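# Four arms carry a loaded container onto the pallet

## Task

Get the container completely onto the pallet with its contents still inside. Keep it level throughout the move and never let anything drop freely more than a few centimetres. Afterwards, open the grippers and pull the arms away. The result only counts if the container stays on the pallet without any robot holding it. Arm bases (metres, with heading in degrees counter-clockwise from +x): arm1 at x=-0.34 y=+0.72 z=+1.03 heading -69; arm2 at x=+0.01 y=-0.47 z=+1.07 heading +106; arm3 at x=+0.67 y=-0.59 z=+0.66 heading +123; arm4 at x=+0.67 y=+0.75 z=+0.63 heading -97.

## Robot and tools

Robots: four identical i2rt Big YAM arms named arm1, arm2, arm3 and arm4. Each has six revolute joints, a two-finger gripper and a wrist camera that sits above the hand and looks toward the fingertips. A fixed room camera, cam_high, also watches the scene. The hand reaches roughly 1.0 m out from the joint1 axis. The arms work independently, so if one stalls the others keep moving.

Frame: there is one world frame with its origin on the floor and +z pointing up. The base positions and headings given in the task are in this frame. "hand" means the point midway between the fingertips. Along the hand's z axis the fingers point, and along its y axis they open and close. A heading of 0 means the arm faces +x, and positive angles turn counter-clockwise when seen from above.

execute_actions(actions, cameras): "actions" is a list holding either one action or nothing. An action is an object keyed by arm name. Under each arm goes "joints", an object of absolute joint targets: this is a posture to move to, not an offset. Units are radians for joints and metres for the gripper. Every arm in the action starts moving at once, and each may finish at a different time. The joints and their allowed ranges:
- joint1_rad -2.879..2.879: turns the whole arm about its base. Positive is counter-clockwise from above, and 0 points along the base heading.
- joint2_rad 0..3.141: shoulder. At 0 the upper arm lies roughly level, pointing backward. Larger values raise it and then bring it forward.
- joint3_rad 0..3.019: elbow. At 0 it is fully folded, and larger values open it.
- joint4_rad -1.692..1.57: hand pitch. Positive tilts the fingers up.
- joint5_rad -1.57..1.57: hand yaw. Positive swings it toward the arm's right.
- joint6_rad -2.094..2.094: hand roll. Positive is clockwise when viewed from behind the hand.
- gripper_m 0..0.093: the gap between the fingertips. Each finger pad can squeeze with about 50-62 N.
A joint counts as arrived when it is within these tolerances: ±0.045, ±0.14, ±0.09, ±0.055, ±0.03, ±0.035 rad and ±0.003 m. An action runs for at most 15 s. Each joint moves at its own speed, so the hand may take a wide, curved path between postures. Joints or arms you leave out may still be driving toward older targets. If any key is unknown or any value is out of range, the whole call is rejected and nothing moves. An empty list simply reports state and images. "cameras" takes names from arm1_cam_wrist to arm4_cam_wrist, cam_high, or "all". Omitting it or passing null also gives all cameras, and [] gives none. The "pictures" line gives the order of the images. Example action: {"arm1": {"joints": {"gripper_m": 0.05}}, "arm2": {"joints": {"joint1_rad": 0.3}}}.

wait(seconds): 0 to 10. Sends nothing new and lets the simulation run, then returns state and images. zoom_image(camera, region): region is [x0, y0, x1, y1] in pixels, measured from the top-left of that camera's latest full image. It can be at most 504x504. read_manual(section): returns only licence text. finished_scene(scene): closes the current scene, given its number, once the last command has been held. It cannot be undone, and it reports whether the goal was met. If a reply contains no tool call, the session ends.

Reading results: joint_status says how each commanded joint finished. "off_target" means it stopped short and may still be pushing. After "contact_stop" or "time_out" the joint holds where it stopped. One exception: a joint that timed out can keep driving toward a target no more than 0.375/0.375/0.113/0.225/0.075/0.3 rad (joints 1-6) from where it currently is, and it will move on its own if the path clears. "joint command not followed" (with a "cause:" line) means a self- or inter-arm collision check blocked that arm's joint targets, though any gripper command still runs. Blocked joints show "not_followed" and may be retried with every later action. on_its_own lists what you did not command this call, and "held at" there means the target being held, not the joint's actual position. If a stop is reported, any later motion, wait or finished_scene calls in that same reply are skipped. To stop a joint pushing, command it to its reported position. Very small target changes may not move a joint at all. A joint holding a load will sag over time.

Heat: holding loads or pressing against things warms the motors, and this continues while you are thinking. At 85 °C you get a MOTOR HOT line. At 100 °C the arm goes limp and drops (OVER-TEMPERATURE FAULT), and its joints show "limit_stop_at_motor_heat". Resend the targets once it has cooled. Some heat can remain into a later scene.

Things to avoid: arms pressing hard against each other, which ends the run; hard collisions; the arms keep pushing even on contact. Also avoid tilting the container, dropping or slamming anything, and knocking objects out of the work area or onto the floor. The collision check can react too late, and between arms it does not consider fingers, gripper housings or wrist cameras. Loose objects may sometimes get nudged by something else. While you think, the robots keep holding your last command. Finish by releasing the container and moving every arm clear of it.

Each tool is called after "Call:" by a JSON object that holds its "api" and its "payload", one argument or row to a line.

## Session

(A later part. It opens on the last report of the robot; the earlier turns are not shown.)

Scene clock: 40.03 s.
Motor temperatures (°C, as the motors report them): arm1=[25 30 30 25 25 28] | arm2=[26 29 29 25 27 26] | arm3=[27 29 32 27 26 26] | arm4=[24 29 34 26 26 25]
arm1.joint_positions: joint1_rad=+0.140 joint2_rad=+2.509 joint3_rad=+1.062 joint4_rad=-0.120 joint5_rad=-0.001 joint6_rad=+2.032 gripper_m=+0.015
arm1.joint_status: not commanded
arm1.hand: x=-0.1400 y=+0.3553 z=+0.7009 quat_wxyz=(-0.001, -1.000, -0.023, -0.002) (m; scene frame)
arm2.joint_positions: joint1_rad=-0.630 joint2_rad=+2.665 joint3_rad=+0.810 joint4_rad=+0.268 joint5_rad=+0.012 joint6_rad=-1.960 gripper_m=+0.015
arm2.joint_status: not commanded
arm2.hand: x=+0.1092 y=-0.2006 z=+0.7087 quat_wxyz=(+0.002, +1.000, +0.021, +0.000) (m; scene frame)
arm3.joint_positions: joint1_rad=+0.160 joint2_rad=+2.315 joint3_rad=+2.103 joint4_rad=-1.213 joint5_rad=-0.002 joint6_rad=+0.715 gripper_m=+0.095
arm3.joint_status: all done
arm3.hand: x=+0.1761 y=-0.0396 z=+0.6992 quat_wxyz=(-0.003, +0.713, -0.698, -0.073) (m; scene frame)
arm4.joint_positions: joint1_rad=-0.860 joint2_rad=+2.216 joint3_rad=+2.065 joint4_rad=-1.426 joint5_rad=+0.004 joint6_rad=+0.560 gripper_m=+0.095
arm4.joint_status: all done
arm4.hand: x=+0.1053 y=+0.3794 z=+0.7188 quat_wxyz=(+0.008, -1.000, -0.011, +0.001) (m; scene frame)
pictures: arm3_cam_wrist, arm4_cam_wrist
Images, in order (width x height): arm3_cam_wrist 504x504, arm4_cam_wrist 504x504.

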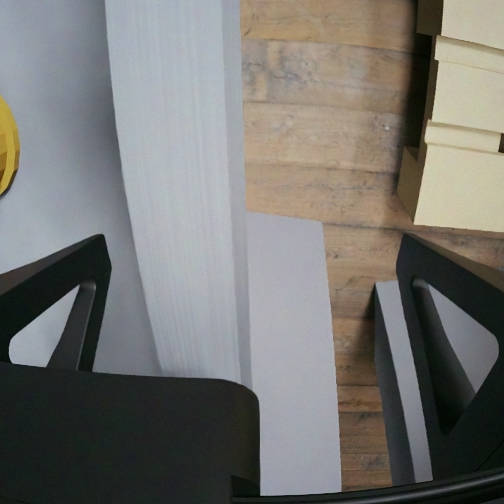

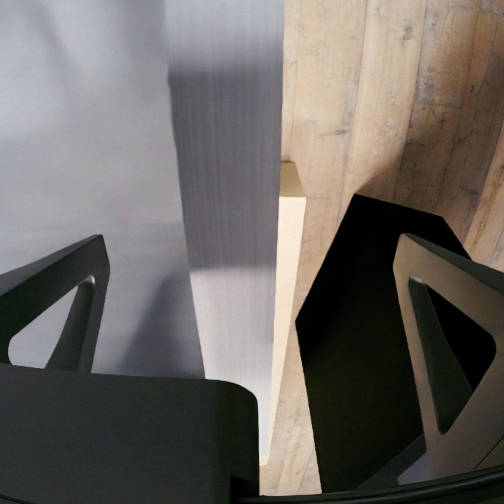

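Call:
{"api": "execute_actions", "payload": {
  "actions": [
    {"arm3":{"joints":{"joint1_rad":0.175,"joint4_rad":-1.16}},"arm4":{"joints":{"joint1_rad":-0.85,"joint4_rad":-1.4}}}
  ],
  "cameras": []
}}

Call:
{"api": "execute_actions", "payload": {
  "actions": [
    {"arm3":{"joints":{"gripper_m":0}},"arm4":{"joints":{"gripper_m":0}}}
  ],
  "cameras": []
}}

Call:
{"api": "execute_actions", "payload": {
  "actions": [
    {"arm3":{"joints":{"joint2_rad":2.195,"joint3_rad":2.165}},"arm1":{"joints":{"joint2_rad":2.425}},"arm4":{"joints":{"joint2_rad":2.25}}}
  ],
  "cameras": []
}}

Call:
{"api": "execute_actions", "payload": {
  "actions": [
    {"arm2":{"joints":{"gripper_m":0.085,"joint2_rad":2.668}}}
  ],
  "cameras": ["cam_high"]
}}

Call:
{"api": "execute_actions", "payload": {
  "actions": [
    {"arm2":{"joints":{"joint1_rad":-0.33,"joint6_rad":-1.64,"joint2_rad":2.7,"joint3_rad":0.76,"joint4_rad":0.34}}}
  ],
  "cameras": []
}}

Call:
{"api": "execute_actions", "payload": {
  "actions": [
    {"arm2":{"joints":{"joint1_rad":-0.03,"joint6_rad":-1.34}}}
  ],
  "cameras": []
}}

Call:
{"api": "execute_actions", "payload": {
  "actions": [
    {"arm2":{"joints":{"joint1_rad":0.26,"joint6_rad":-1.05,"joint2_rad":2.72,"joint3_rad":0.835,"joint4_rad":0.295}}}
  ],
  "cameras": ["cam_high","arm2_cam_wrist"]
}}

Scene clock: 43.17 s.
Motor temperatures (°C, as the motors report them): arm1=[25 30 30 25 25 28] | arm2=[26 29 29 25 27 26] | arm3=[27 29 32 27 26 26] | arm4=[24 29 34 26 26 25]
arm1.joint_positions: joint1_rad=+0.140 joint2_rad=+2.509 joint3_rad=+1.062 joint4_rad=-0.120 joint5_rad=-0.001 joint6_rad=+2.032 gripper_m=+0.015
arm1.joint_status: not commanded
arm1.hand: x=-0.1400 y=+0.3553 z=+0.7009 quat_wxyz=(-0.001, -1.000, -0.023, -0.002) (m; scene frame)
arm2.joint_positions: joint1_rad=-0.630 joint2_rad=+2.665 joint3_rad=+0.810 joint4_rad=+0.268 joint5_rad=+0.012 joint6_rad=-1.960 gripper_m=+0.015
arm2.joint_status: not commanded
arm2.hand: x=+0.1092 y=-0.2006 z=+0.7087 quat_wxyz=(+0.002, +1.000, +0.021, +0.000) (m; scene frame)
arm3.joint_positions: joint1_rad=+0.161 joint2_rad=+2.315 joint3_rad=+2.103 joint4_rad=-1.176 joint5_rad=-0.002 joint6_rad=+0.715 gripper_m=+0.095
arm3.joint_status: all done
arm3.hand: x=+0.1698 y=-0.0331 z=+0.7007 quat_wxyz=(-0.004, +0.712, -0.696, -0.092) (m; scene frame)
arm4.joint_positions: joint1_rad=-0.859 joint2_rad=+2.216 joint3_rad=+2.065 joint4_rad=-1.417 joint5_rad=+0.004 joint6_rad=+0.560 gripper_m=+0.095
arm4.joint_status: all done
arm4.hand: x=+0.1037 y=+0.3774 z=+0.7188 quat_wxyz=(+0.005, -1.000, -0.012, +0.005) (m; scene frame)
pictures: none
No camera images: the call's "cameras" was empty. Leave "cameras" out to get every camera's image.

Scene clock: 43.90 s.
Motor temperatures (°C, as the motors report them): arm1=[25 30 30 25 25 28] | arm2=[26 29 29 25 27 26] | arm3=[27 29 32 27 26 26] | arm4=[24 29 34 26 26 25]
arm1.joint_positions: joint1_rad=+0.140 joint2_rad=+2.509 joint3_rad=+1.063 joint4_rad=-0.120 joint5_rad=-0.001 joint6_rad=+2.033 gripper_m=+0.015
arm1.joint_status: not commanded
arm1.hand: x=-0.1399 y=+0.3548 z=+0.7009 quat_wxyz=(-0.002, -1.000, -0.022, -0.001) (m; scene frame)
arm2.joint_positions: joint1_rad=-0.630 joint2_rad=+2.668 joint3_rad=+0.809 joint4_rad=+0.270 joint5_rad=+0.011 joint6_rad=-1.959 gripper_m=+0.015
arm2.joint_status: not commanded
arm2.hand: x=+0.1087 y=-0.2017 z=+0.7081 quat_wxyz=(+0.003, +1.000, +0.020, -0.001) (m; scene frame)
arm3.joint_positions: joint1_rad=+0.168 joint2_rad=+2.315 joint3_rad=+2.103 joint4_rad=-1.168 joint5_rad=+0.005 joint6_rad=+0.705 gripper_m=+0.014
arm3.joint_status: gripper_m off_target (ended at +0.014, target +0.000)
arm3.hand: x=+0.1652 y=-0.0345 z=+0.7012 quat_wxyz=(-0.008, +0.717, -0.690, -0.096) (m; scene frame)
arm4.joint_positions: joint1_rad=-0.858 joint2_rad=+2.216 joint3_rad=+2.065 joint4_rad=-1.407 joint5_rad=-0.018 joint6_rad=+0.555 gripper_m=+0.015
arm4.joint_status: gripper_m off_target (ended at +0.015, target +0.000)
arm4.hand: x=+0.1040 y=+0.3724 z=+0.7188 quat_wxyz=(-0.007, -1.000, -0.015, +0.003) (m; scene frame)
pictures: none
No camera images: the call's "cameras" was empty. Leave "cameras" out to get every camera's image.

Scene clock: 44.53 s.
Motor temperatures (°C, as the motors report them): arm1=[25 30 30 25 25 28] | arm2=[26 29 29 25 27 26] | arm3=[27 29 32 27 26 26] | arm4=[24 29 34 26 26 25]
arm1.joint_positions: joint1_rad=+0.140 joint2_rad=+2.505 joint3_rad=+1.063 joint4_rad=-0.122 joint5_rad=+0.000 joint6_rad=+2.033 gripper_m=+0.015
arm1.joint_status: all done
arm1.hand: x=-0.1395 y=+0.3536 z=+0.7024 quat_wxyz=(-0.003, -1.000, -0.022, -0.002) (m; scene frame)
arm2.joint_positions: joint1_rad=-0.630 joint2_rad=+2.668 joint3_rad=+0.809 joint4_rad=+0.270 joint5_rad=+0.011 joint6_rad=-1.959 gripper_m=+0.015
arm2.joint_status: not commanded
arm2.hand: x=+0.1086 y=-0.2022 z=+0.7081 quat_wxyz=(+0.003, +1.000, +0.020, -0.001) (m; scene frame)
arm3.joint_positions: joint1_rad=+0.168 joint2_rad=+2.312 joint3_rad=+2.103 joint4_rad=-1.168 joint5_rad=+0.005 joint6_rad=+0.705 gripper_m=+0.014
arm3.joint_status: all done
arm3.hand: x=+0.1650 y=-0.0343 z=+0.7034 quat_wxyz=(-0.008, +0.717, -0.690, -0.097) (m; scene frame)
arm4.joint_positions: joint1_rad=-0.858 joint2_rad=+2.216 joint3_rad=+2.065 joint4_rad=-1.407 joint5_rad=-0.018 joint6_rad=+0.555 gripper_m=+0.015
arm4.joint_status: all done
arm4.hand: x=+0.1040 y=+0.3724 z=+0.7188 quat_wxyz=(-0.007, -1.000, -0.015, +0.003) (m; scene frame)
pictures: none
No camera images: the call's "cameras" was empty. Leave "cameras" out to get every camera's image.

Scene clock: 45.30 s.
Motor temperatures (°C, as the motors report them): arm1=[25 30 30 25 25 28] | arm2=[26 29 29 25 27 26] | arm3=[27 29 32 27 26 26] | arm4=[24 29 34 26 26 25]
arm1.joint_positions: joint1_rad=+0.139 joint2_rad=+2.504 joint3_rad=+1.069 joint4_rad=-0.125 joint5_rad=-0.003 joint6_rad=+2.033 gripper_m=+0.014
arm1.joint_status: not commanded
arm1.hand: x=-0.1377 y=+0.3502 z=+0.7033 quat_wxyz=(-0.004, -1.000, -0.021, -0.004) (m; scene frame)
arm2.joint_positions: joint1_rad=-0.630 joint2_rad=+2.665 joint3_rad=+0.808 joint4_rad=+0.273 joint5_rad=+0.005 joint6_rad=-1.949 gripper_m=+0.085
arm2.joint_status: all done
arm2.hand: x=+0.1082 y=-0.2001 z=+0.7089 quat_wxyz=(+0.000, +1.000, +0.015, -0.003) (m; scene frame)
arm3.joint_positions: joint1_rad=+0.170 joint2_rad=+2.325 joint3_rad=+2.094 joint4_rad=-1.167 joint5_rad=+0.014 joint6_rad=+0.700 gripper_m=+0.014
arm3.joint_status: not commanded
arm3.hand: x=+0.1677 y=-0.0373 z=+0.6901 quat_wxyz=(-0.012, +0.720, -0.688, -0.086) (m; scene frame)
arm4.joint_positions: joint1_rad=-0.850 joint2_rad=+2.214 joint3_rad=+2.065 joint4_rad=-1.407 joint5_rad=-0.010 joint6_rad=+0.560 gripper_m=+0.015
arm4.joint_status: not commanded
arm4.hand: x=+0.1062 y=+0.3690 z=+0.7205 quat_wxyz=(-0.004, -1.000, -0.016, +0.007) (m; scene frame)
pictures: cam_high
Images, in order (width x height): cam_high 504x504.

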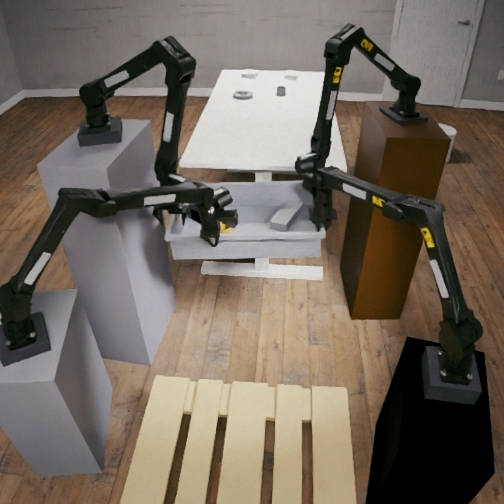

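Scene clock: 46.63 s.
Motor temperatures (°C, as the motors report them): arm1=[25 30 30 25 25 28] | arm2=[26 29 29 25 27 26] | arm3=[27 30 33 27 26 26] | arm4=[24 30 34 26 26 25]
arm1.joint_positions: joint1_rad=+0.139 joint2_rad=+2.504 joint3_rad=+1.069 joint4_rad=-0.125 joint5_rad=-0.003 joint6_rad=+2.033 gripper_m=+0.014
arm1.joint_status: not commanded
arm1.hand: x=-0.1377 y=+0.3502 z=+0.7033 quat_wxyz=(-0.004, -1.000, -0.021, -0.004) (m; scene frame)
arm2.joint_positions: joint1_rad=-0.323 joint2_rad=+2.676 joint3_rad=+0.775 joint4_rad=+0.331 joint5_rad=+0.003 joint6_rad=-1.650 gripper_m=+0.085
arm2.joint_status: all done
arm2.hand: x=+0.0241 y=-0.1943 z=+0.7105 quat_wxyz=(-0.008, +1.000, +0.019, -0.001) (m; scene frame)
arm3.joint_positions: joint1_rad=+0.170 joint2_rad=+2.325 joint3_rad=+2.094 joint4_rad=-1.167 joint5_rad=+0.014 joint6_rad=+0.700 gripper_m=+0.014
arm3.joint_status: not commanded
arm3.hand: x=+0.1677 y=-0.0373 z=+0.6901 quat_wxyz=(-0.012, +0.720, -0.688, -0.086) (m; scene frame)
arm4.joint_positions: joint1_rad=-0.850 joint2_rad=+2.214 joint3_rad=+2.065 joint4_rad=-1.407 joint5_rad=-0.010 joint6_rad=+0.560 gripper_m=+0.015
arm4.joint_status: not commanded
arm4.hand: x=+0.1062 y=+0.3690 z=+0.7205 quat_wxyz=(-0.004, -1.000, -0.016, +0.007) (m; scene frame)
pictures: none
No camera images: the call's "cameras" was empty. Leave "cameras" out to get every camera's image.

Scene clock: 47.97 s.
Motor temperatures (°C, as the motors report them): arm1=[25 30 30 25 25 28] | arm2=[26 29 29 25 27 26] | arm3=[27 30 33 27 26 26] | arm4=[24 30 34 26 26 25]
arm1.joint_positions: joint1_rad=+0.139 joint2_rad=+2.504 joint3_rad=+1.069 joint4_rad=-0.125 joint5_rad=-0.003 joint6_rad=+2.033 gripper_m=+0.014
arm1.joint_status: not commanded
arm1.hand: x=-0.1377 y=+0.3502 z=+0.7033 quat_wxyz=(-0.004, -1.000, -0.021, -0.004) (m; scene frame)
arm2.joint_positions: joint1_rad=-0.022 joint2_rad=+2.676 joint3_rad=+0.775 joint4_rad=+0.332 joint5_rad=+0.003 joint6_rad=-1.349 gripper_m=+0.085
arm2.joint_status: all done
arm2.hand: x=-0.0557 y=-0.2025 z=+0.7109 quat_wxyz=(-0.009, +1.000, +0.019, -0.002) (m; scene frame)
arm3.joint_positions: joint1_rad=+0.170 joint2_rad=+2.325 joint3_rad=+2.094 joint4_rad=-1.167 joint5_rad=+0.014 joint6_rad=+0.700 gripper_m=+0.014
arm3.joint_status: not commanded
arm3.hand: x=+0.1677 y=-0.0373 z=+0.6901 quat_wxyz=(-0.012, +0.720, -0.688, -0.086) (m; scene frame)
arm4.joint_positions: joint1_rad=-0.850 joint2_rad=+2.214 joint3_rad=+2.065 joint4_rad=-1.407 joint5_rad=-0.010 joint6_rad=+0.560 gripper_m=+0.015
arm4.joint_status: not commanded
arm4.hand: x=+0.1062 y=+0.3690 z=+0.7205 quat_wxyz=(-0.004, -1.000, -0.016, +0.007) (m; scene frame)
pictures: none
No camera images: the call's "cameras" was empty. Leave "cameras" out to get every camera's image.

Scene clock: 49.27 s.
Motor temperatures (°C, as the motors report them): arm1=[25 30 29 25 25 28] | arm2=[26 28 29 25 27 26] | arm3=[27 30 33 27 26 26] | arm4=[24 30 34 26 27 25]
arm1.joint_positions: joint1_rad=+0.139 joint2_rad=+2.504 joint3_rad=+1.069 joint4_rad=-0.125 joint5_rad=-0.003 joint6_rad=+2.033 gripper_m=+0.014
arm1.joint_status: not commanded
arm1.hand: x=-0.1377 y=+0.3502 z=+0.7033 quat_wxyz=(-0.004, -1.000, -0.021, -0.004) (m; scene frame)
arm2.joint_positions: joint1_rad=+0.270 joint2_rad=+2.703 joint3_rad=+0.837 joint4_rad=+0.302 joint5_rad=+0.003 joint6_rad=-1.059 gripper_m=+0.085
arm2.joint_status: all done
arm2.hand: x=-0.1362 y=-0.2184 z=+0.6971 quat_wxyz=(-0.012, +1.000, +0.020, -0.003) (m; scene frame)
arm3.joint_positions: joint1_rad=+0.170 joint2_rad=+2.325 joint3_rad=+2.094 joint4_rad=-1.167 joint5_rad=+0.014 joint6_rad=+0.700 gripper_m=+0.014
arm3.joint_status: not commanded
arm3.hand: x=+0.1677 y=-0.0373 z=+0.6901 quat_wxyz=(-0.012, +0.720, -0.688, -0.086) (m; scene frame)
arm4.joint_positions: joint1_rad=-0.850 joint2_rad=+2.214 joint3_rad=+2.065 joint4_rad=-1.407 joint5_rad=-0.010 joint6_rad=+0.560 gripper_m=+0.015
arm4.joint_status: not commanded
arm4.hand: x=+0.1062 y=+0.3690 z=+0.7205 quat_wxyz=(-0.004, -1.000, -0.016, +0.007) (m; scene frame)
pictures: arm2_cam_wrist, cam_high
Images, in order (width x height): arm2_cam_wrist 504x504, cam_high 504x504.

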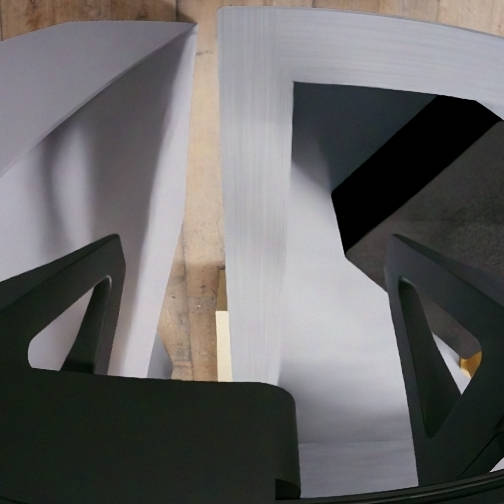

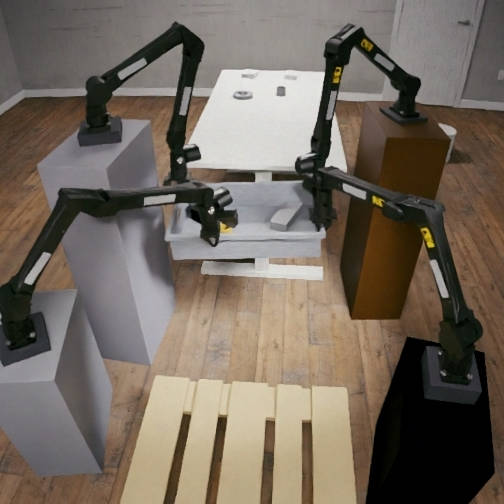

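Call:
{"api": "execute_actions", "payload": {
  "actions": [
    {"arm2":{"joints":{"gripper_m":0.045}}}
  ],
  "cameras": []
}}

Call:
{"api": "execute_actions", "payload": {
  "actions": [
    {"arm2":{"joints":{"joint2_rad":2.81,"joint3_rad":0.915,"joint4_rad":0.325}}}
  ],
  "cameras": ["arm2_cam_wrist"]
}}

Call:
{"api": "execute_actions", "payload": {
  "actions": [
    {"arm2":{"joints":{"gripper_m":0}}}
  ],
  "cameras": []
}}

Call:
{"api": "execute_actions", "payload": {
  "actions": [
    {"arm2":{"joints":{"joint2_rad":2.65,"joint3_rad":0.835,"joint4_rad":0.305}},"arm4":{"joints":{"joint2_rad":2.13,"joint3_rad":2.11}},"arm3":{"joints":{"joint2_rad":2.28,"joint3_rad":2.125}},"arm1":{"joints":{"joint2_rad":2.49}}}
  ],
  "cameras": []
}}

Call:
{"api": "execute_actions", "payload": {
  "actions": [
    {"arm1":{"joints":{"gripper_m":0.09}},"arm3":{"joints":{"gripper_m":0.09}}}
  ],
  "cameras": ["cam_high"]
}}

Call:
{"api": "execute_actions", "payload": {
  "actions": [
    {"arm1":{"joints":{"joint2_rad":2.17,"joint3_rad":0.94,"joint4_rad":-0.33}},"arm3":{"joints":{"joint2_rad":2.12,"joint4_rad":-1.28}}}
  ],
  "cameras": []
}}

Call:
{"api": "execute_actions", "payload": {
  "actions": [
    {"arm1":{"joints":{"joint2_rad":1.89,"joint3_rad":0.92,"joint4_rad":-0.58,"joint6_rad":0.7}},"arm3":{"joints":{"joint1_rad":-0.1,"joint2_rad":1.4,"joint3_rad":1.55,"joint4_rad":-1.6,"joint6_rad":-0.85}},"arm2":{"joints":{"joint1_rad":-0.09,"joint2_rad":2.66,"joint3_rad":0.815,"joint4_rad":0.32,"joint6_rad":-1.41}},"arm4":{"joints":{"joint1_rad":-0.785,"joint2_rad":1.87,"joint3_rad":1.69,"joint4_rad":-1.25,"joint6_rad":0.64}}}
  ],
  "cameras": []
}}

Call:
{"api": "execute_actions", "payload": {
  "actions": [
    {"arm2":{"joints":{"joint1_rad":-0.44,"joint2_rad":2.635,"joint3_rad":0.865,"joint4_rad":0.25,"joint6_rad":-1.76}},"arm4":{"joints":{"joint1_rad":-0.692,"joint2_rad":1.66,"joint3_rad":1.375,"joint4_rad":-1.15,"joint6_rad":0.735}}}
  ],
  "cameras": []
}}

Call:
{"api": "execute_actions", "payload": {
  "actions": [
    {"arm3":{"joints":{"joint1_rad":0.225,"joint2_rad":1.92,"joint3_rad":1.82,"joint4_rad":-1.39,"joint6_rad":-0.775}},"arm1":{"joints":{"joint1_rad":0.272,"joint2_rad":2.37,"joint3_rad":1.45,"joint4_rad":-0.61,"joint6_rad":0.62}}}
  ],
  "cameras": ["cam_high","arm1_cam_wrist","arm3_cam_wrist"]
}}

Scene clock: 53.63 s.
Motor temperatures (°C, as the motors report them): arm1=[25 30 29 25 25 28] | arm2=[26 28 29 25 27 26] | arm3=[27 31 34 27 26 26] | arm4=[24 30 34 26 27 25]
arm1.joint_positions: joint1_rad=+0.139 joint2_rad=+2.504 joint3_rad=+1.069 joint4_rad=-0.125 joint5_rad=-0.003 joint6_rad=+2.033 gripper_m=+0.014
arm1.joint_status: not commanded
arm1.hand: x=-0.1377 y=+0.3502 z=+0.7033 quat_wxyz=(-0.004, -1.000, -0.021, -0.004) (m; scene frame)
arm2.joint_positions: joint1_rad=+0.270 joint2_rad=+2.703 joint3_rad=+0.837 joint4_rad=+0.302 joint5_rad=+0.003 joint6_rad=-1.059 gripper_m=+0.045
arm2.joint_status: all done
arm2.hand: x=-0.1362 y=-0.2184 z=+0.6971 quat_wxyz=(-0.012, +1.000, +0.020, -0.003) (m; scene frame)
arm3.joint_positions: joint1_rad=+0.170 joint2_rad=+2.325 joint3_rad=+2.094 joint4_rad=-1.167 joint5_rad=+0.014 joint6_rad=+0.700 gripper_m=+0.014
arm3.joint_status: not commanded
arm3.hand: x=+0.1677 y=-0.0373 z=+0.6901 quat_wxyz=(-0.012, +0.720, -0.688, -0.086) (m; scene frame)
arm4.joint_positions: joint1_rad=-0.850 joint2_rad=+2.214 joint3_rad=+2.065 joint4_rad=-1.407 joint5_rad=-0.010 joint6_rad=+0.560 gripper_m=+0.015
arm4.joint_status: not commanded
arm4.hand: x=+0.1062 y=+0.3690 z=+0.7205 quat_wxyz=(-0.004, -1.000, -0.016, +0.007) (m; scene frame)
pictures: none
No camera images: the call's "cameras" was empty. Leave "cameras" out to get every camera's image.

Scene clock: 54.40 s.
Motor temperatures (°C, as the motors report them): arm1=[25 30 29 25 25 28] | arm2=[26 28 29 25 27 26] | arm3=[27 31 34 27 26 26] | arm4=[24 30 34 26 27 25]
arm1.joint_positions: joint1_rad=+0.139 joint2_rad=+2.504 joint3_rad=+1.069 joint4_rad=-0.125 joint5_rad=-0.003 joint6_rad=+2.033 gripper_m=+0.014
arm1.joint_status: not commanded
arm1.hand: x=-0.1377 y=+0.3502 z=+0.7033 quat_wxyz=(-0.004, -1.000, -0.021, -0.004) (m; scene frame)
arm2.joint_positions: joint1_rad=+0.270 joint2_rad=+2.794 joint3_rad=+0.917 joint4_rad=+0.320 joint5_rad=+0.003 joint6_rad=-1.059 gripper_m=+0.045
arm2.joint_status: all done
arm2.hand: x=-0.1387 y=-0.2141 z=+0.6643 quat_wxyz=(-0.014, +1.000, +0.020, -0.005) (m; scene frame)
arm3.joint_positions: joint1_rad=+0.170 joint2_rad=+2.325 joint3_rad=+2.094 joint4_rad=-1.167 joint5_rad=+0.014 joint6_rad=+0.700 gripper_m=+0.014
arm3.joint_status: not commanded
arm3.hand: x=+0.1677 y=-0.0373 z=+0.6901 quat_wxyz=(-0.012, +0.720, -0.688, -0.086) (m; scene frame)
arm4.joint_positions: joint1_rad=-0.850 joint2_rad=+2.214 joint3_rad=+2.065 joint4_rad=-1.407 joint5_rad=-0.010 joint6_rad=+0.560 gripper_m=+0.015
arm4.joint_status: not commanded
arm4.hand: x=+0.1062 y=+0.3690 z=+0.7205 quat_wxyz=(-0.004, -1.000, -0.016, +0.007) (m; scene frame)
pictures: arm2_cam_wrist
Images, in order (width x height): arm2_cam_wrist 504x504.

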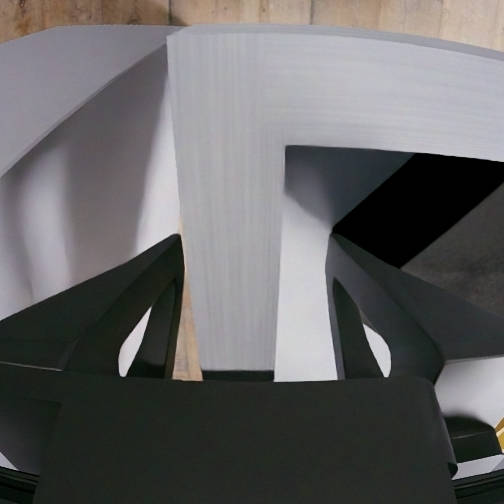

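Scene clock: 55.00 s.
Motor temperatures (°C, as the motors report them): arm1=[25 30 29 25 25 28] | arm2=[26 28 29 25 27 26] | arm3=[27 31 34 27 26 26] | arm4=[24 30 34 26 27 25]
arm1.joint_positions: joint1_rad=+0.139 joint2_rad=+2.504 joint3_rad=+1.069 joint4_rad=-0.127 joint5_rad=-0.004 joint6_rad=+2.033 gripper_m=+0.014
arm1.joint_status: not commanded
arm1.hand: x=-0.1377 y=+0.3506 z=+0.7033 quat_wxyz=(-0.003, -1.000, -0.021, -0.004) (m; scene frame)
arm2.joint_positions: joint1_rad=+0.270 joint2_rad=+2.794 joint3_rad=+0.913 joint4_rad=+0.326 joint5_rad=+0.001 joint6_rad=-1.058 gripper_m=+0.015
arm2.joint_status: gripper_m off_target (ended at +0.015, target +0.000)
arm2.hand: x=-0.1387 y=-0.2153 z=+0.6645 quat_wxyz=(-0.014, +1.000, +0.020, -0.006) (m; scene frame)
arm3.joint_positions: joint1_rad=+0.170 joint2_rad=+2.325 joint3_rad=+2.094 joint4_rad=-1.166 joint5_rad=+0.014 joint6_rad=+0.700 gripper_m=+0.014
arm3.joint_status: not commanded
arm3.hand: x=+0.1674 y=-0.0370 z=+0.6902 quat_wxyz=(-0.012, +0.720, -0.688, -0.087) (m; scene frame)
arm4.joint_positions: joint1_rad=-0.851 joint2_rad=+2.214 joint3_rad=+2.065 joint4_rad=-1.407 joint5_rad=-0.009 joint6_rad=+0.560 gripper_m=+0.015
arm4.joint_status: not commanded
arm4.hand: x=+0.1059 y=+0.3694 z=+0.7205 quat_wxyz=(-0.004, -1.000, -0.016, +0.007) (m; scene frame)
pictures: none
No camera images: the call's "cameras" was empty. Leave "cameras" out to get every camera's image.

Scene clock: 55.80 s.
Motor temperatures (°C, as the motors report them): arm1=[25 30 29 25 25 28] | arm2=[26 28 29 25 27 26] | arm3=[27 31 34 27 26 26] | arm4=[24 30 34 26 27 25]
arm1.joint_positions: joint1_rad=+0.139 joint2_rad=+2.506 joint3_rad=+1.071 joint4_rad=-0.128 joint5_rad=+0.008 joint6_rad=+2.033 gripper_m=+0.014
arm1.joint_status: all done
arm1.hand: x=-0.1394 y=+0.3498 z=+0.7027 quat_wxyz=(-0.005, -1.000, -0.022, +0.002) (m; scene frame)
arm2.joint_positions: joint1_rad=+0.270 joint2_rad=+2.730 joint3_rad=+0.860 joint4_rad=+0.313 joint5_rad=-0.011 joint6_rad=-1.058 gripper_m=+0.015
arm2.joint_status: all done
arm2.hand: x=-0.1399 y=-0.2173 z=+0.6874 quat_wxyz=(-0.011, +1.000, +0.020, -0.011) (m; scene frame)
arm3.joint_positions: joint1_rad=+0.170 joint2_rad=+2.315 joint3_rad=+2.091 joint4_rad=-1.172 joint5_rad=+0.002 joint6_rad=+0.702 gripper_m=+0.014
arm3.joint_status: all done
arm3.hand: x=+0.1671 y=-0.0397 z=+0.6955 quat_wxyz=(-0.006, +0.720, -0.689, -0.087) (m; scene frame)
arm4.joint_positions: joint1_rad=-0.851 joint2_rad=+2.213 joint3_rad=+2.065 joint4_rad=-1.397 joint5_rad=-0.013 joint6_rad=+0.560 gripper_m=+0.015
arm4.joint_status: all done
arm4.hand: x=+0.1042 y=+0.3674 z=+0.7212 quat_wxyz=(-0.008, -1.000, -0.016, +0.010) (m; scene frame)
pictures: none
No camera images: the call's "cameras" was empty. Leave "cameras" out to get every camera's image.

Scene clock: 56.50 s.
Motor temperatures (°C, as the motors report them): arm1=[25 30 29 25 25 28] | arm2=[26 28 29 25 27 26] | arm3=[27 31 34 27 26 26] | arm4=[24 30 34 26 27 25]
arm1.joint_positions: joint1_rad=+0.139 joint2_rad=+2.503 joint3_rad=+1.071 joint4_rad=-0.131 joint5_rad=+0.004 joint6_rad=+2.039 gripper_m=+0.090
arm1.joint_status: all done
arm1.hand: x=-0.1387 y=+0.3499 z=+0.7036 quat_wxyz=(-0.004, -1.000, -0.019, +0.000) (m; scene frame)
arm2.joint_positions: joint1_rad=+0.270 joint2_rad=+2.720 joint3_rad=+0.857 joint4_rad=+0.307 joint5_rad=+0.001 joint6_rad=-1.055 gripper_m=+0.014
arm2.joint_status: not commanded
arm2.hand: x=-0.1387 y=-0.2153 z=+0.6904 quat_wxyz=(-0.014, +1.000, +0.018, -0.006) (m; scene frame)
arm3.joint_positions: joint1_rad=+0.170 joint2_rad=+2.315 joint3_rad=+2.091 joint4_rad=-1.172 joint5_rad=+0.002 joint6_rad=+0.714 gripper_m=+0.090
arm3.joint_status: all done
arm3.hand: x=+0.1670 y=-0.0396 z=+0.6955 quat_wxyz=(-0.005, +0.716, -0.693, -0.088) (m; scene frame)
arm4.joint_positions: joint1_rad=-0.856 joint2_rad=+2.213 joint3_rad=+2.058 joint4_rad=-1.397 joint5_rad=-0.034 joint6_rad=+0.555 gripper_m=+0.015
arm4.joint_status: not commanded
arm4.hand: x=+0.1059 y=+0.3686 z=+0.7188 quat_wxyz=(-0.015, -1.000, -0.016, +0.002) (m; scene frame)
pictures: cam_high
Images, in order (width x height): cam_high 504x504.

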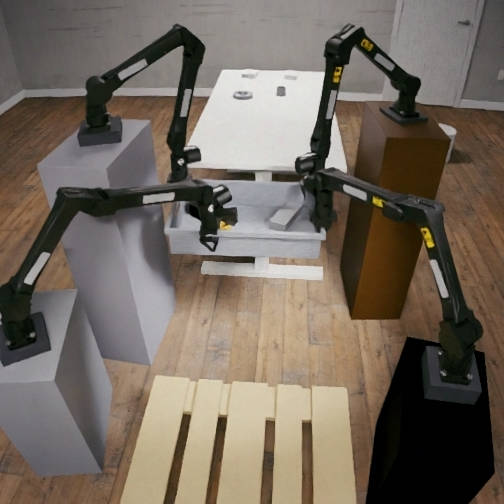

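Scene clock: 57.63 s.
Motor temperatures (°C, as the motors report them): arm1=[25 30 29 25 25 28] | arm2=[26 28 29 25 27 26] | arm3=[27 31 34 27 26 26] | arm4=[24 30 35 26 27 25]
arm1.joint_positions: joint1_rad=+0.139 joint2_rad=+2.151 joint3_rad=+0.939 joint4_rad=-0.322 joint5_rad=+0.004 joint6_rad=+2.040 gripper_m=+0.090
arm1.joint_status: all done
arm1.hand: x=-0.1346 y=+0.3425 z=+0.8327 quat_wxyz=(-0.017, -1.000, -0.018, -0.007) (m; scene frame)
arm2.joint_positions: joint1_rad=+0.270 joint2_rad=+2.720 joint3_rad=+0.857 joint4_rad=+0.307 joint5_rad=+0.001 joint6_rad=-1.055 gripper_m=+0.014
arm2.joint_status: not commanded
arm2.hand: x=-0.1387 y=-0.2153 z=+0.6904 quat_wxyz=(-0.014, +1.000, +0.018, -0.006) (m; scene frame)
arm3.joint_positions: joint1_rad=+0.170 joint2_rad=+2.112 joint3_rad=+2.092 joint4_rad=-1.269 joint5_rad=+0.002 joint6_rad=+0.714 gripper_m=+0.090
arm3.joint_status: all done
arm3.hand: x=+0.1795 y=-0.0528 z=+0.8362 quat_wxyz=(-0.008, +0.711, -0.689, -0.141) (m; scene frame)
arm4.joint_positions: joint1_rad=-0.856 joint2_rad=+2.213 joint3_rad=+2.058 joint4_rad=-1.397 joint5_rad=-0.034 joint6_rad=+0.555 gripper_m=+0.015
arm4.joint_status: not commanded
arm4.hand: x=+0.1059 y=+0.3686 z=+0.7188 quat_wxyz=(-0.015, -1.000, -0.016, +0.002) (m; scene frame)
pictures: none
No camera images: the call's "cameras" was empty. Leave "cameras" out to get every camera's image.

Scene clock: 59.80 s.
Motor temperatures (°C, as the motors report them): arm1=[25 30 29 25 25 28] | arm2=[26 28 29 25 27 26] | arm3=[27 31 34 27 26 26] | arm4=[24 31 35 26 27 25]
arm1.joint_positions: joint1_rad=+0.139 joint2_rad=+1.874 joint3_rad=+0.912 joint4_rad=-0.571 joint5_rad=+0.003 joint6_rad=+0.711 gripper_m=+0.090
arm1.joint_status: all done
arm1.hand: x=-0.1355 y=+0.3442 z=+0.9389 quat_wxyz=(-0.018, -0.776, -0.631, +0.005) (m; scene frame)
arm2.joint_positions: joint1_rad=-0.090 joint2_rad=+2.716 joint3_rad=+0.823 joint4_rad=+0.320 joint5_rad=+0.009 joint6_rad=-1.410 gripper_m=+0.014
arm2.joint_status: all done
arm2.hand: x=-0.0382 y=-0.1925 z=+0.6950 quat_wxyz=(-0.007, +1.000, +0.016, +0.002) (m; scene frame)
arm3.joint_positions: joint1_rad=-0.099 joint2_rad=+1.396 joint3_rad=+1.542 joint4_rad=-1.593 joint5_rad=+0.001 joint6_rad=-0.834 gripper_m=+0.090
arm3.joint_status: all done
arm3.hand: x=+0.4741 y=-0.2027 z=+0.9856 quat_wxyz=(-0.051, +0.990, -0.129, -0.036) (m; scene frame)
arm4.joint_positions: joint1_rad=-0.792 joint2_rad=+1.961 joint3_rad=+1.648 joint4_rad=-1.257 joint5_rad=-0.037 joint6_rad=+0.624 gripper_m=+0.016
arm4.joint_status: all done
arm4.hand: x=+0.2060 y=+0.3887 z=+0.7212 quat_wxyz=(-0.011, -1.000, -0.014, -0.008) (m; scene frame)
pictures: none
No camera images: the call's "cameras" was empty. Leave "cameras" out to get every camera's image.

Scene clock: 60.90 s.
Motor temperatures (°C, as the motors report them): arm1=[25 30 29 25 25 28] | arm2=[26 28 29 25 27 26] | arm3=[27 31 34 27 26 26] | arm4=[24 31 35 26 27 25]
arm1.joint_positions: joint1_rad=+0.139 joint2_rad=+1.874 joint3_rad=+0.912 joint4_rad=-0.571 joint5_rad=+0.003 joint6_rad=+0.711 gripper_m=+0.090
arm1.joint_status: not commanded
arm1.hand: x=-0.1355 y=+0.3442 z=+0.9389 quat_wxyz=(-0.018, -0.776, -0.631, +0.005) (m; scene frame)
arm2.joint_positions: joint1_rad=-0.443 joint2_rad=+2.695 joint3_rad=+0.865 joint4_rad=+0.262 joint5_rad=+0.008 joint6_rad=-1.753 gripper_m=+0.014
arm2.joint_status: all done
arm2.hand: x=+0.0614 y=-0.1697 z=+0.6959 quat_wxyz=(-0.008, +1.000, +0.011, +0.001) (m; scene frame)
arm3.joint_positions: joint1_rad=-0.099 joint2_rad=+1.396 joint3_rad=+1.542 joint4_rad=-1.593 joint5_rad=+0.001 joint6_rad=-0.834 gripper_m=+0.090
arm3.joint_status: not commanded
arm3.hand: x=+0.4741 y=-0.2027 z=+0.9856 quat_wxyz=(-0.051, +0.990, -0.129, -0.036) (m; scene frame)
arm4.joint_positions: joint1_rad=-0.691 joint2_rad=+1.738 joint3_rad=+1.324 joint4_rad=-1.155 joint5_rad=-0.033 joint6_rad=+0.736 gripper_m=+0.016
arm4.joint_status: all done
arm4.hand: x=+0.3104 y=+0.4059 z=+0.7226 quat_wxyz=(-0.009, -1.000, -0.008, -0.008) (m; scene frame)
pictures: none
No camera images: the call's "cameras" was empty. Leave "cameras" out to get every camera's image.

Scene clock: 62.33 s.
Motor temperatures (°C, as the motors report them): arm1=[25 30 29 25 25 28] | arm2=[26 28 29 25 27 26] | arm3=[27 31 34 27 26 26] | arm4=[24 31 35 26 27 25]
arm1.joint_positions: joint1_rad=+0.276 joint2_rad=+2.368 joint3_rad=+1.423 joint4_rad=-0.606 joint5_rad=+0.002 joint6_rad=+0.631 gripper_m=+0.090
arm1.joint_status: all done
arm1.hand: x=-0.0015 y=+0.2626 z=+0.8175 quat_wxyz=(-0.010, -0.703, -0.711, +0.002) (m; scene frame)
arm2.joint_positions: joint1_rad=-0.443 joint2_rad=+2.695 joint3_rad=+0.865 joint4_rad=+0.262 joint5_rad=+0.008 joint6_rad=-1.753 gripper_m=+0.014
arm2.joint_status: not commanded
arm2.hand: x=+0.0614 y=-0.1697 z=+0.6959 quat_wxyz=(-0.008, +1.000, +0.011, +0.001) (m; scene frame)
arm3.joint_positions: joint1_rad=+0.234 joint2_rad=+1.955 joint3_rad=+1.786 joint4_rad=-1.396 joint5_rad=+0.000 joint6_rad=-0.791 gripper_m=+0.090
arm3.joint_status: all done
arm3.hand: x=+0.2337 y=-0.1688 z=+0.8057 quat_wxyz=(-0.002, +1.000, +0.015, -0.003) (m; scene frame)
arm4.joint_positions: joint1_rad=-0.691 joint2_rad=+1.738 joint3_rad=+1.324 joint4_rad=-1.155 joint5_rad=-0.033 joint6_rad=+0.736 gripper_m=+0.016
arm4.joint_status: not commanded
arm4.hand: x=+0.3104 y=+0.4059 z=+0.7226 quat_wxyz=(-0.009, -1.000, -0.008, -0.008) (m; scene frame)
pictures: arm1_cam_wrist, arm3_cam_wrist, cam_high
Images, in order (width x height): arm1_cam_wrist 504x504, arm3_cam_wrist 504x504, cam_high 504x504.

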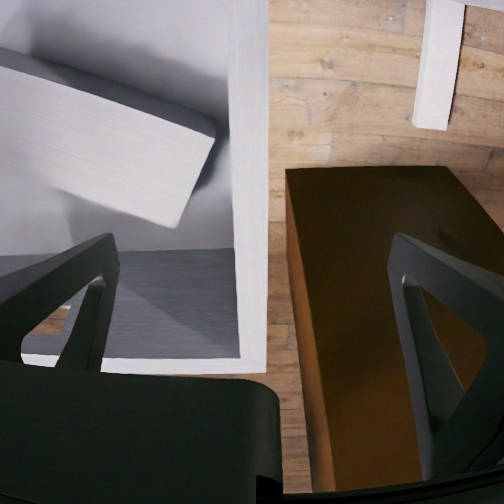

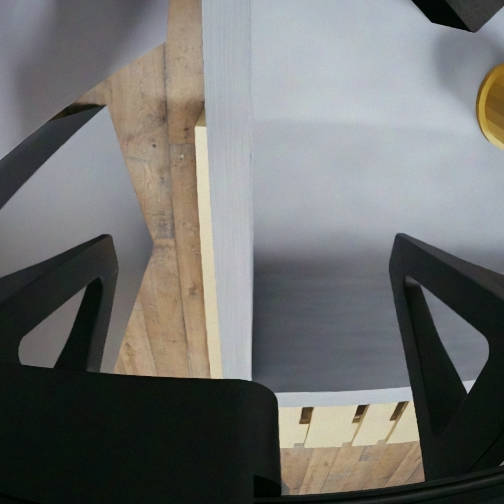

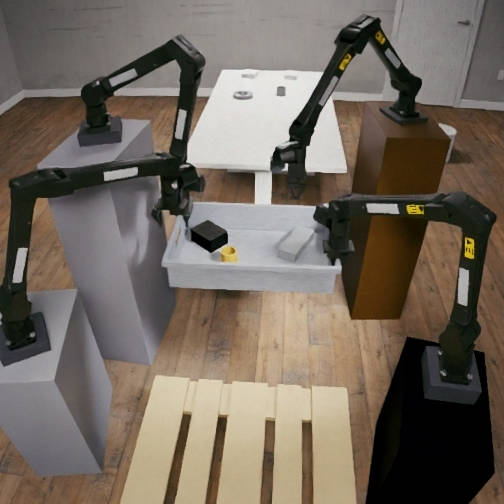

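Call:
{"api": "execute_actions", "payload": {
  "actions": [
    {"arm3":{"joints":{"joint2_rad":1.985,"joint3_rad":1.605,"joint4_rad":-1.155}},"arm1":{"joints":{"joint2_rad":2.605,"joint3_rad":1.55,"joint4_rad":-0.49}}}
  ],
  "cameras": ["arm1_cam_wrist","arm3_cam_wrist"]
}}

Call:
{"api": "execute_actions", "payload": {
  "actions": [
    {"arm1":{"joints":{"gripper_m":0}},"arm3":{"joints":{"gripper_m":0}}}
  ],
  "cameras": ["arm1_cam_wrist","arm3_cam_wrist"]
}}

Scene clock: 64.60 s.
Motor temperatures (°C, as the motors report them): arm1=[25 30 29 25 25 28] | arm2=[26 28 29 25 27 26] | arm3=[27 31 33 27 26 26] | arm4=[24 31 35 26 27 25]
arm1.joint_positions: joint1_rad=+0.276 joint2_rad=+2.616 joint3_rad=+1.538 joint4_rad=-0.492 joint5_rad=+0.002 joint6_rad=+0.630 gripper_m=+0.090
arm1.joint_status: all done
arm1.hand: x=-0.0042 y=+0.2664 z=+0.7055 quat_wxyz=(+0.000, -0.703, -0.711, +0.001) (m; scene frame)
arm2.joint_positions: joint1_rad=-0.443 joint2_rad=+2.695 joint3_rad=+0.865 joint4_rad=+0.262 joint5_rad=+0.008 joint6_rad=-1.753 gripper_m=+0.014
arm2.joint_status: not commanded
arm2.hand: x=+0.0614 y=-0.1697 z=+0.6959 quat_wxyz=(-0.008, +1.000, +0.011, +0.001) (m; scene frame)
arm3.joint_positions: joint1_rad=+0.234 joint2_rad=+1.992 joint3_rad=+1.591 joint4_rad=-1.168 joint5_rad=+0.000 joint6_rad=-0.791 gripper_m=+0.090
arm3.joint_status: all done
arm3.hand: x=+0.2437 y=-0.1785 z=+0.7126 quat_wxyz=(+0.000, +1.000, +0.015, -0.001) (m; scene frame)
arm4.joint_positions: joint1_rad=-0.691 joint2_rad=+1.738 joint3_rad=+1.324 joint4_rad=-1.155 joint5_rad=-0.033 joint6_rad=+0.736 gripper_m=+0.016
arm4.joint_status: not commanded
arm4.hand: x=+0.3104 y=+0.4059 z=+0.7226 quat_wxyz=(-0.009, -1.000, -0.008, -0.008) (m; scene frame)
pictures: arm1_cam_wrist, arm3_cam_wrist
Images, in order (width x height): arm1_cam_wrist 504x504, arm3_cam_wrist 504x504.

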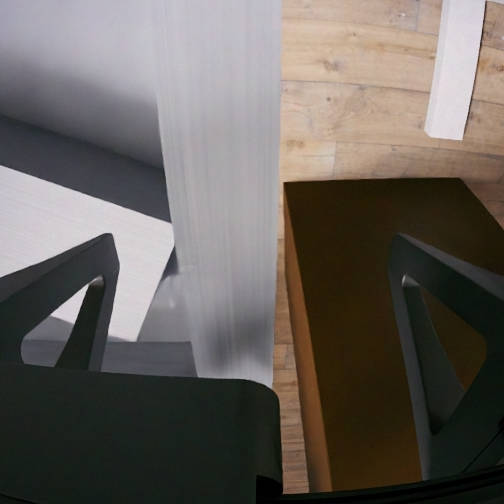

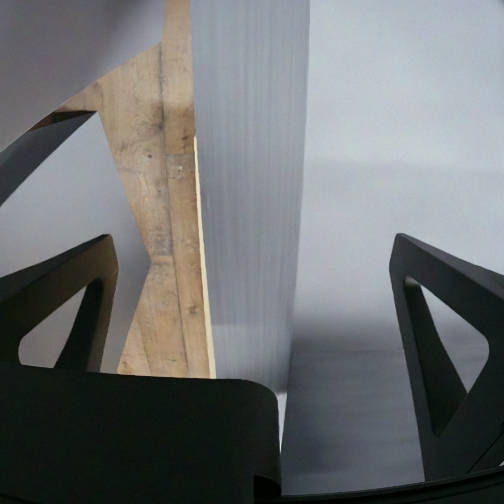

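Scene clock: 65.30 s.
Motor temperatures (°C, as the motors report them): arm1=[25 30 29 25 25 28] | arm2=[26 28 29 25 27 26] | arm3=[27 31 33 27 26 26] | arm4=[24 31 35 26 27 25]
arm1.joint_positions: joint1_rad=+0.277 joint2_rad=+2.614 joint3_rad=+1.540 joint4_rad=-0.488 joint5_rad=-0.018 joint6_rad=+0.620 gripper_m=+0.015
arm1.joint_status: gripper_m off_target (ended at +0.015, target +0.000)
arm1.hand: x=+0.0012 y=+0.2664 z=+0.7071 quat_wxyz=(-0.006, -0.699, -0.716, -0.008) (m; scene frame)
arm2.joint_positions: joint1_rad=-0.443 joint2_rad=+2.693 joint3_rad=+0.865 joint4_rad=+0.260 joint5_rad=+0.004 joint6_rad=-1.754 gripper_m=+0.014
arm2.joint_status: not commanded
arm2.hand: x=+0.0607 y=-0.1689 z=+0.6965 quat_wxyz=(-0.009, +1.000, +0.011, -0.001) (m; scene frame)
arm3.joint_positions: joint1_rad=+0.234 joint2_rad=+1.992 joint3_rad=+1.590 joint4_rad=-1.162 joint5_rad=+0.006 joint6_rad=-0.792 gripper_m=+0.015
arm3.joint_status: gripper_m off_target (ended at +0.015, target +0.000)
arm3.hand: x=+0.2435 y=-0.1768 z=+0.7125 quat_wxyz=(-0.005, +1.000, +0.015, -0.001) (m; scene frame)
arm4.joint_positions: joint1_rad=-0.693 joint2_rad=+1.738 joint3_rad=+1.322 joint4_rad=-1.153 joint5_rad=-0.031 joint6_rad=+0.734 gripper_m=+0.016
arm4.joint_status: not commanded
arm4.hand: x=+0.3094 y=+0.4069 z=+0.7221 quat_wxyz=(-0.008, -1.000, -0.008, -0.006) (m; scene frame)
pictures: arm1_cam_wrist, arm3_cam_wrist
Images, in order (width x height): arm1_cam_wrist 504x504, arm3_cam_wrist 504x504.

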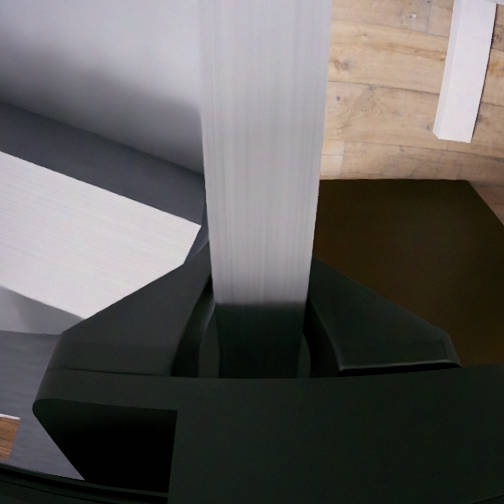

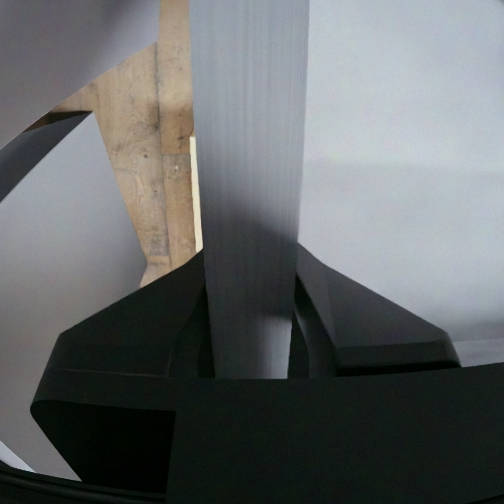

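Call:
{"api": "execute_actions", "payload": {
  "actions": [
    {"arm1":{"joints":{"joint2_rad":2.515,"joint3_rad":1.57}},"arm3":{"joints":{"joint2_rad":1.865,"joint3_rad":1.655}},"arm2":{"joints":{"joint2_rad":2.715}},"arm4":{"joints":{"joint2_rad":1.725,"joint3_rad":1.34}}}
  ],
  "cameras": []
}}

Call:
{"api": "execute_actions", "payload": {
  "actions": [
    {"arm4":{"joints":{"gripper_m":0.093}}}
  ],
  "cameras": ["cam_high"]
}}

Call:
{"api": "execute_actions", "payload": {
  "actions": [
    {"arm4":{"joints":{"joint1_rad":-0.78,"joint2_rad":1.9,"joint3_rad":1.555,"joint4_rad":-1.19,"joint6_rad":0.635}}}
  ],
  "cameras": []
}}

Call:
{"api": "execute_actions", "payload": {
  "actions": [
    {"arm4":{"joints":{"joint1_rad":-0.874,"joint2_rad":2.128,"joint3_rad":1.918,"joint4_rad":-1.335,"joint6_rad":0.535}}}
  ],
  "cameras": ["cam_high","arm4_cam_wrist"]
}}

Scene clock: 67.93 s.
Motor temperatures (°C, as the motors report them): arm1=[25 30 29 25 25 28] | arm2=[26 28 29 25 27 26] | arm3=[27 30 33 27 26 26] | arm4=[24 31 35 26 27 25]
arm1.joint_positions: joint1_rad=+0.277 joint2_rad=+2.610 joint3_rad=+1.540 joint4_rad=-0.488 joint5_rad=-0.019 joint6_rad=+0.620 gripper_m=+0.015
arm1.joint_status: all done
arm1.hand: x=+0.0023 y=+0.2650 z=+0.7092 quat_wxyz=(-0.008, -0.698, -0.716, -0.008) (m; scene frame)
arm2.joint_positions: joint1_rad=-0.443 joint2_rad=+2.693 joint3_rad=+0.865 joint4_rad=+0.260 joint5_rad=+0.003 joint6_rad=-1.754 gripper_m=+0.014
arm2.joint_status: all done
arm2.hand: x=+0.0605 y=-0.1693 z=+0.6962 quat_wxyz=(-0.009, +1.000, +0.011, -0.001) (m; scene frame)
arm3.joint_positions: joint1_rad=+0.234 joint2_rad=+1.988 joint3_rad=+1.590 joint4_rad=-1.159 joint5_rad=+0.006 joint6_rad=-0.792 gripper_m=+0.015
arm3.joint_status: all done
arm3.hand: x=+0.2427 y=-0.1760 z=+0.7149 quat_wxyz=(-0.007, +1.000, +0.015, -0.004) (m; scene frame)
arm4.joint_positions: joint1_rad=-0.693 joint2_rad=+1.738 joint3_rad=+1.316 joint4_rad=-1.146 joint5_rad=-0.031 joint6_rad=+0.734 gripper_m=+0.016
arm4.joint_status: all done
arm4.hand: x=+0.3099 y=+0.4074 z=+0.7201 quat_wxyz=(-0.009, -1.000, -0.008, -0.006) (m; scene frame)
pictures: none
No camera images: the call's "cameras" was empty. Leave "cameras" out to get every camera's image.

Scene clock: 68.63 s.
Motor temperatures (°C, as the motors report them): arm1=[25 30 30 25 25 28] | arm2=[26 28 29 25 27 26] | arm3=[27 31 33 27 26 26] | arm4=[24 31 35 26 27 25]
arm1.joint_positions: joint1_rad=+0.278 joint2_rad=+2.614 joint3_rad=+1.540 joint4_rad=-0.483 joint5_rad=-0.011 joint6_rad=+0.621 gripper_m=+0.015
arm1.joint_status: not commanded
arm1.hand: x=+0.0010 y=+0.2648 z=+0.7071 quat_wxyz=(-0.008, -0.699, -0.715, -0.005) (m; scene frame)
arm2.joint_positions: joint1_rad=-0.443 joint2_rad=+2.684 joint3_rad=+0.858 joint4_rad=+0.258 joint5_rad=-0.011 joint6_rad=-1.754 gripper_m=+0.014
arm2.joint_status: not commanded
arm2.hand: x=+0.0582 y=-0.1692 z=+0.6996 quat_wxyz=(-0.010, +1.000, +0.011, -0.008) (m; scene frame)
arm3.joint_positions: joint1_rad=+0.234 joint2_rad=+1.988 joint3_rad=+1.590 joint4_rad=-1.149 joint5_rad=-0.002 joint6_rad=-0.793 gripper_m=+0.015
arm3.joint_status: not commanded
arm3.hand: x=+0.2399 y=-0.1754 z=+0.7150 quat_wxyz=(-0.008, +1.000, +0.016, -0.010) (m; scene frame)
arm4.joint_positions: joint1_rad=-0.693 joint2_rad=+1.737 joint3_rad=+1.316 joint4_rad=-1.146 joint5_rad=-0.004 joint6_rad=+0.734 gripper_m=+0.093
arm4.joint_status: all done
arm4.hand: x=+0.3069 y=+0.4106 z=+0.7202 quat_wxyz=(+0.001, -1.000, -0.008, +0.003) (m; scene frame)
pictures: cam_high
Images, in order (width x height): cam_high 504x504.

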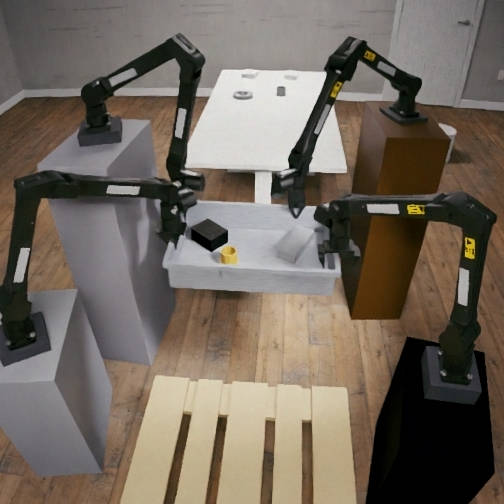

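Scene clock: 69.63 s.
Motor temperatures (°C, as the motors report them): arm1=[25 30 30 25 25 28] | arm2=[26 28 29 25 27 26] | arm3=[27 31 33 27 26 26] | arm4=[24 31 36 26 27 25]
arm1.joint_positions: joint1_rad=+0.278 joint2_rad=+2.614 joint3_rad=+1.540 joint4_rad=-0.483 joint5_rad=-0.011 joint6_rad=+0.621 gripper_m=+0.015
arm1.joint_status: not commanded
arm1.hand: x=+0.0010 y=+0.2648 z=+0.7071 quat_wxyz=(-0.008, -0.699, -0.715, -0.005) (m; scene frame)
arm2.joint_positions: joint1_rad=-0.443 joint2_rad=+2.684 joint3_rad=+0.858 joint4_rad=+0.258 joint5_rad=-0.011 joint6_rad=-1.754 gripper_m=+0.014
arm2.joint_status: not commanded
arm2.hand: x=+0.0582 y=-0.1692 z=+0.6996 quat_wxyz=(-0.010, +1.000, +0.011, -0.008) (m; scene frame)
arm3.joint_positions: joint1_rad=+0.234 joint2_rad=+1.988 joint3_rad=+1.590 joint4_rad=-1.149 joint5_rad=-0.002 joint6_rad=-0.793 gripper_m=+0.015
arm3.joint_status: not commanded
arm3.hand: x=+0.2399 y=-0.1754 z=+0.7150 quat_wxyz=(-0.008, +1.000, +0.016, -0.010) (m; scene frame)
arm4.joint_positions: joint1_rad=-0.788 joint2_rad=+1.887 joint3_rad=+1.508 joint4_rad=-1.179 joint5_rad=-0.002 joint6_rad=+0.646 gripper_m=+0.093
arm4.joint_status: all done
arm4.hand: x=+0.2275 y=+0.4101 z=+0.7119 quat_wxyz=(-0.001, -1.000, -0.005, +0.007) (m; scene frame)
pictures: none
No camera images: the call's "cameras" was empty. Leave "cameras" out to get every camera's image.

Scene clock: 70.77 s.
Motor temperatures (°C, as the motors report them): arm1=[25 30 30 25 25 28] | arm2=[26 28 28 25 27 26] | arm3=[27 31 33 27 26 26] | arm4=[24 31 36 26 27 25]
arm1.joint_positions: joint1_rad=+0.278 joint2_rad=+2.614 joint3_rad=+1.540 joint4_rad=-0.483 joint5_rad=-0.011 joint6_rad=+0.621 gripper_m=+0.015
arm1.joint_status: not commanded
arm1.hand: x=+0.0010 y=+0.2648 z=+0.7071 quat_wxyz=(-0.008, -0.699, -0.715, -0.005) (m; scene frame)
arm2.joint_positions: joint1_rad=-0.443 joint2_rad=+2.684 joint3_rad=+0.858 joint4_rad=+0.258 joint5_rad=-0.011 joint6_rad=-1.754 gripper_m=+0.014
arm2.joint_status: not commanded
arm2.hand: x=+0.0582 y=-0.1692 z=+0.6996 quat_wxyz=(-0.010, +1.000, +0.011, -0.008) (m; scene frame)
arm3.joint_positions: joint1_rad=+0.234 joint2_rad=+1.988 joint3_rad=+1.590 joint4_rad=-1.149 joint5_rad=-0.002 joint6_rad=-0.793 gripper_m=+0.015
arm3.joint_status: not commanded
arm3.hand: x=+0.2399 y=-0.1754 z=+0.7150 quat_wxyz=(-0.008, +1.000, +0.016, -0.010) (m; scene frame)
arm4.joint_positions: joint1_rad=-0.880 joint2_rad=+2.129 joint3_rad=+1.874 joint4_rad=-1.320 joint5_rad=-0.002 joint6_rad=+0.545 gripper_m=+0.093
arm4.joint_status: all done
arm4.hand: x=+0.1245 y=+0.4068 z=+0.7040 quat_wxyz=(+0.004, -1.000, -0.009, +0.001) (m; scene frame)
pictures: arm4_cam_wrist, cam_high
Images, in order (width x height): arm4_cam_wrist 504x504, cam_high 504x504.

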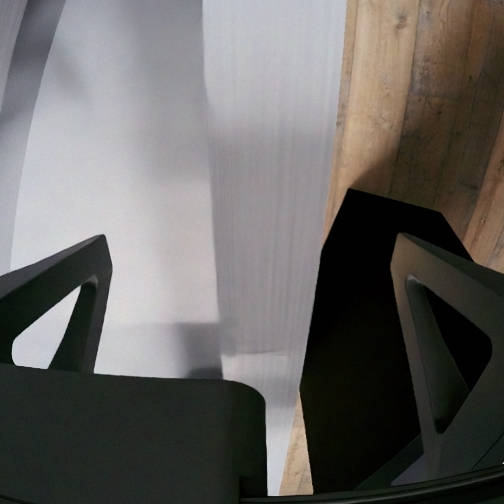

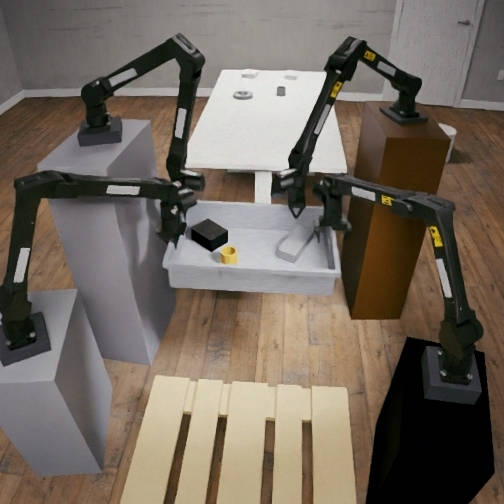

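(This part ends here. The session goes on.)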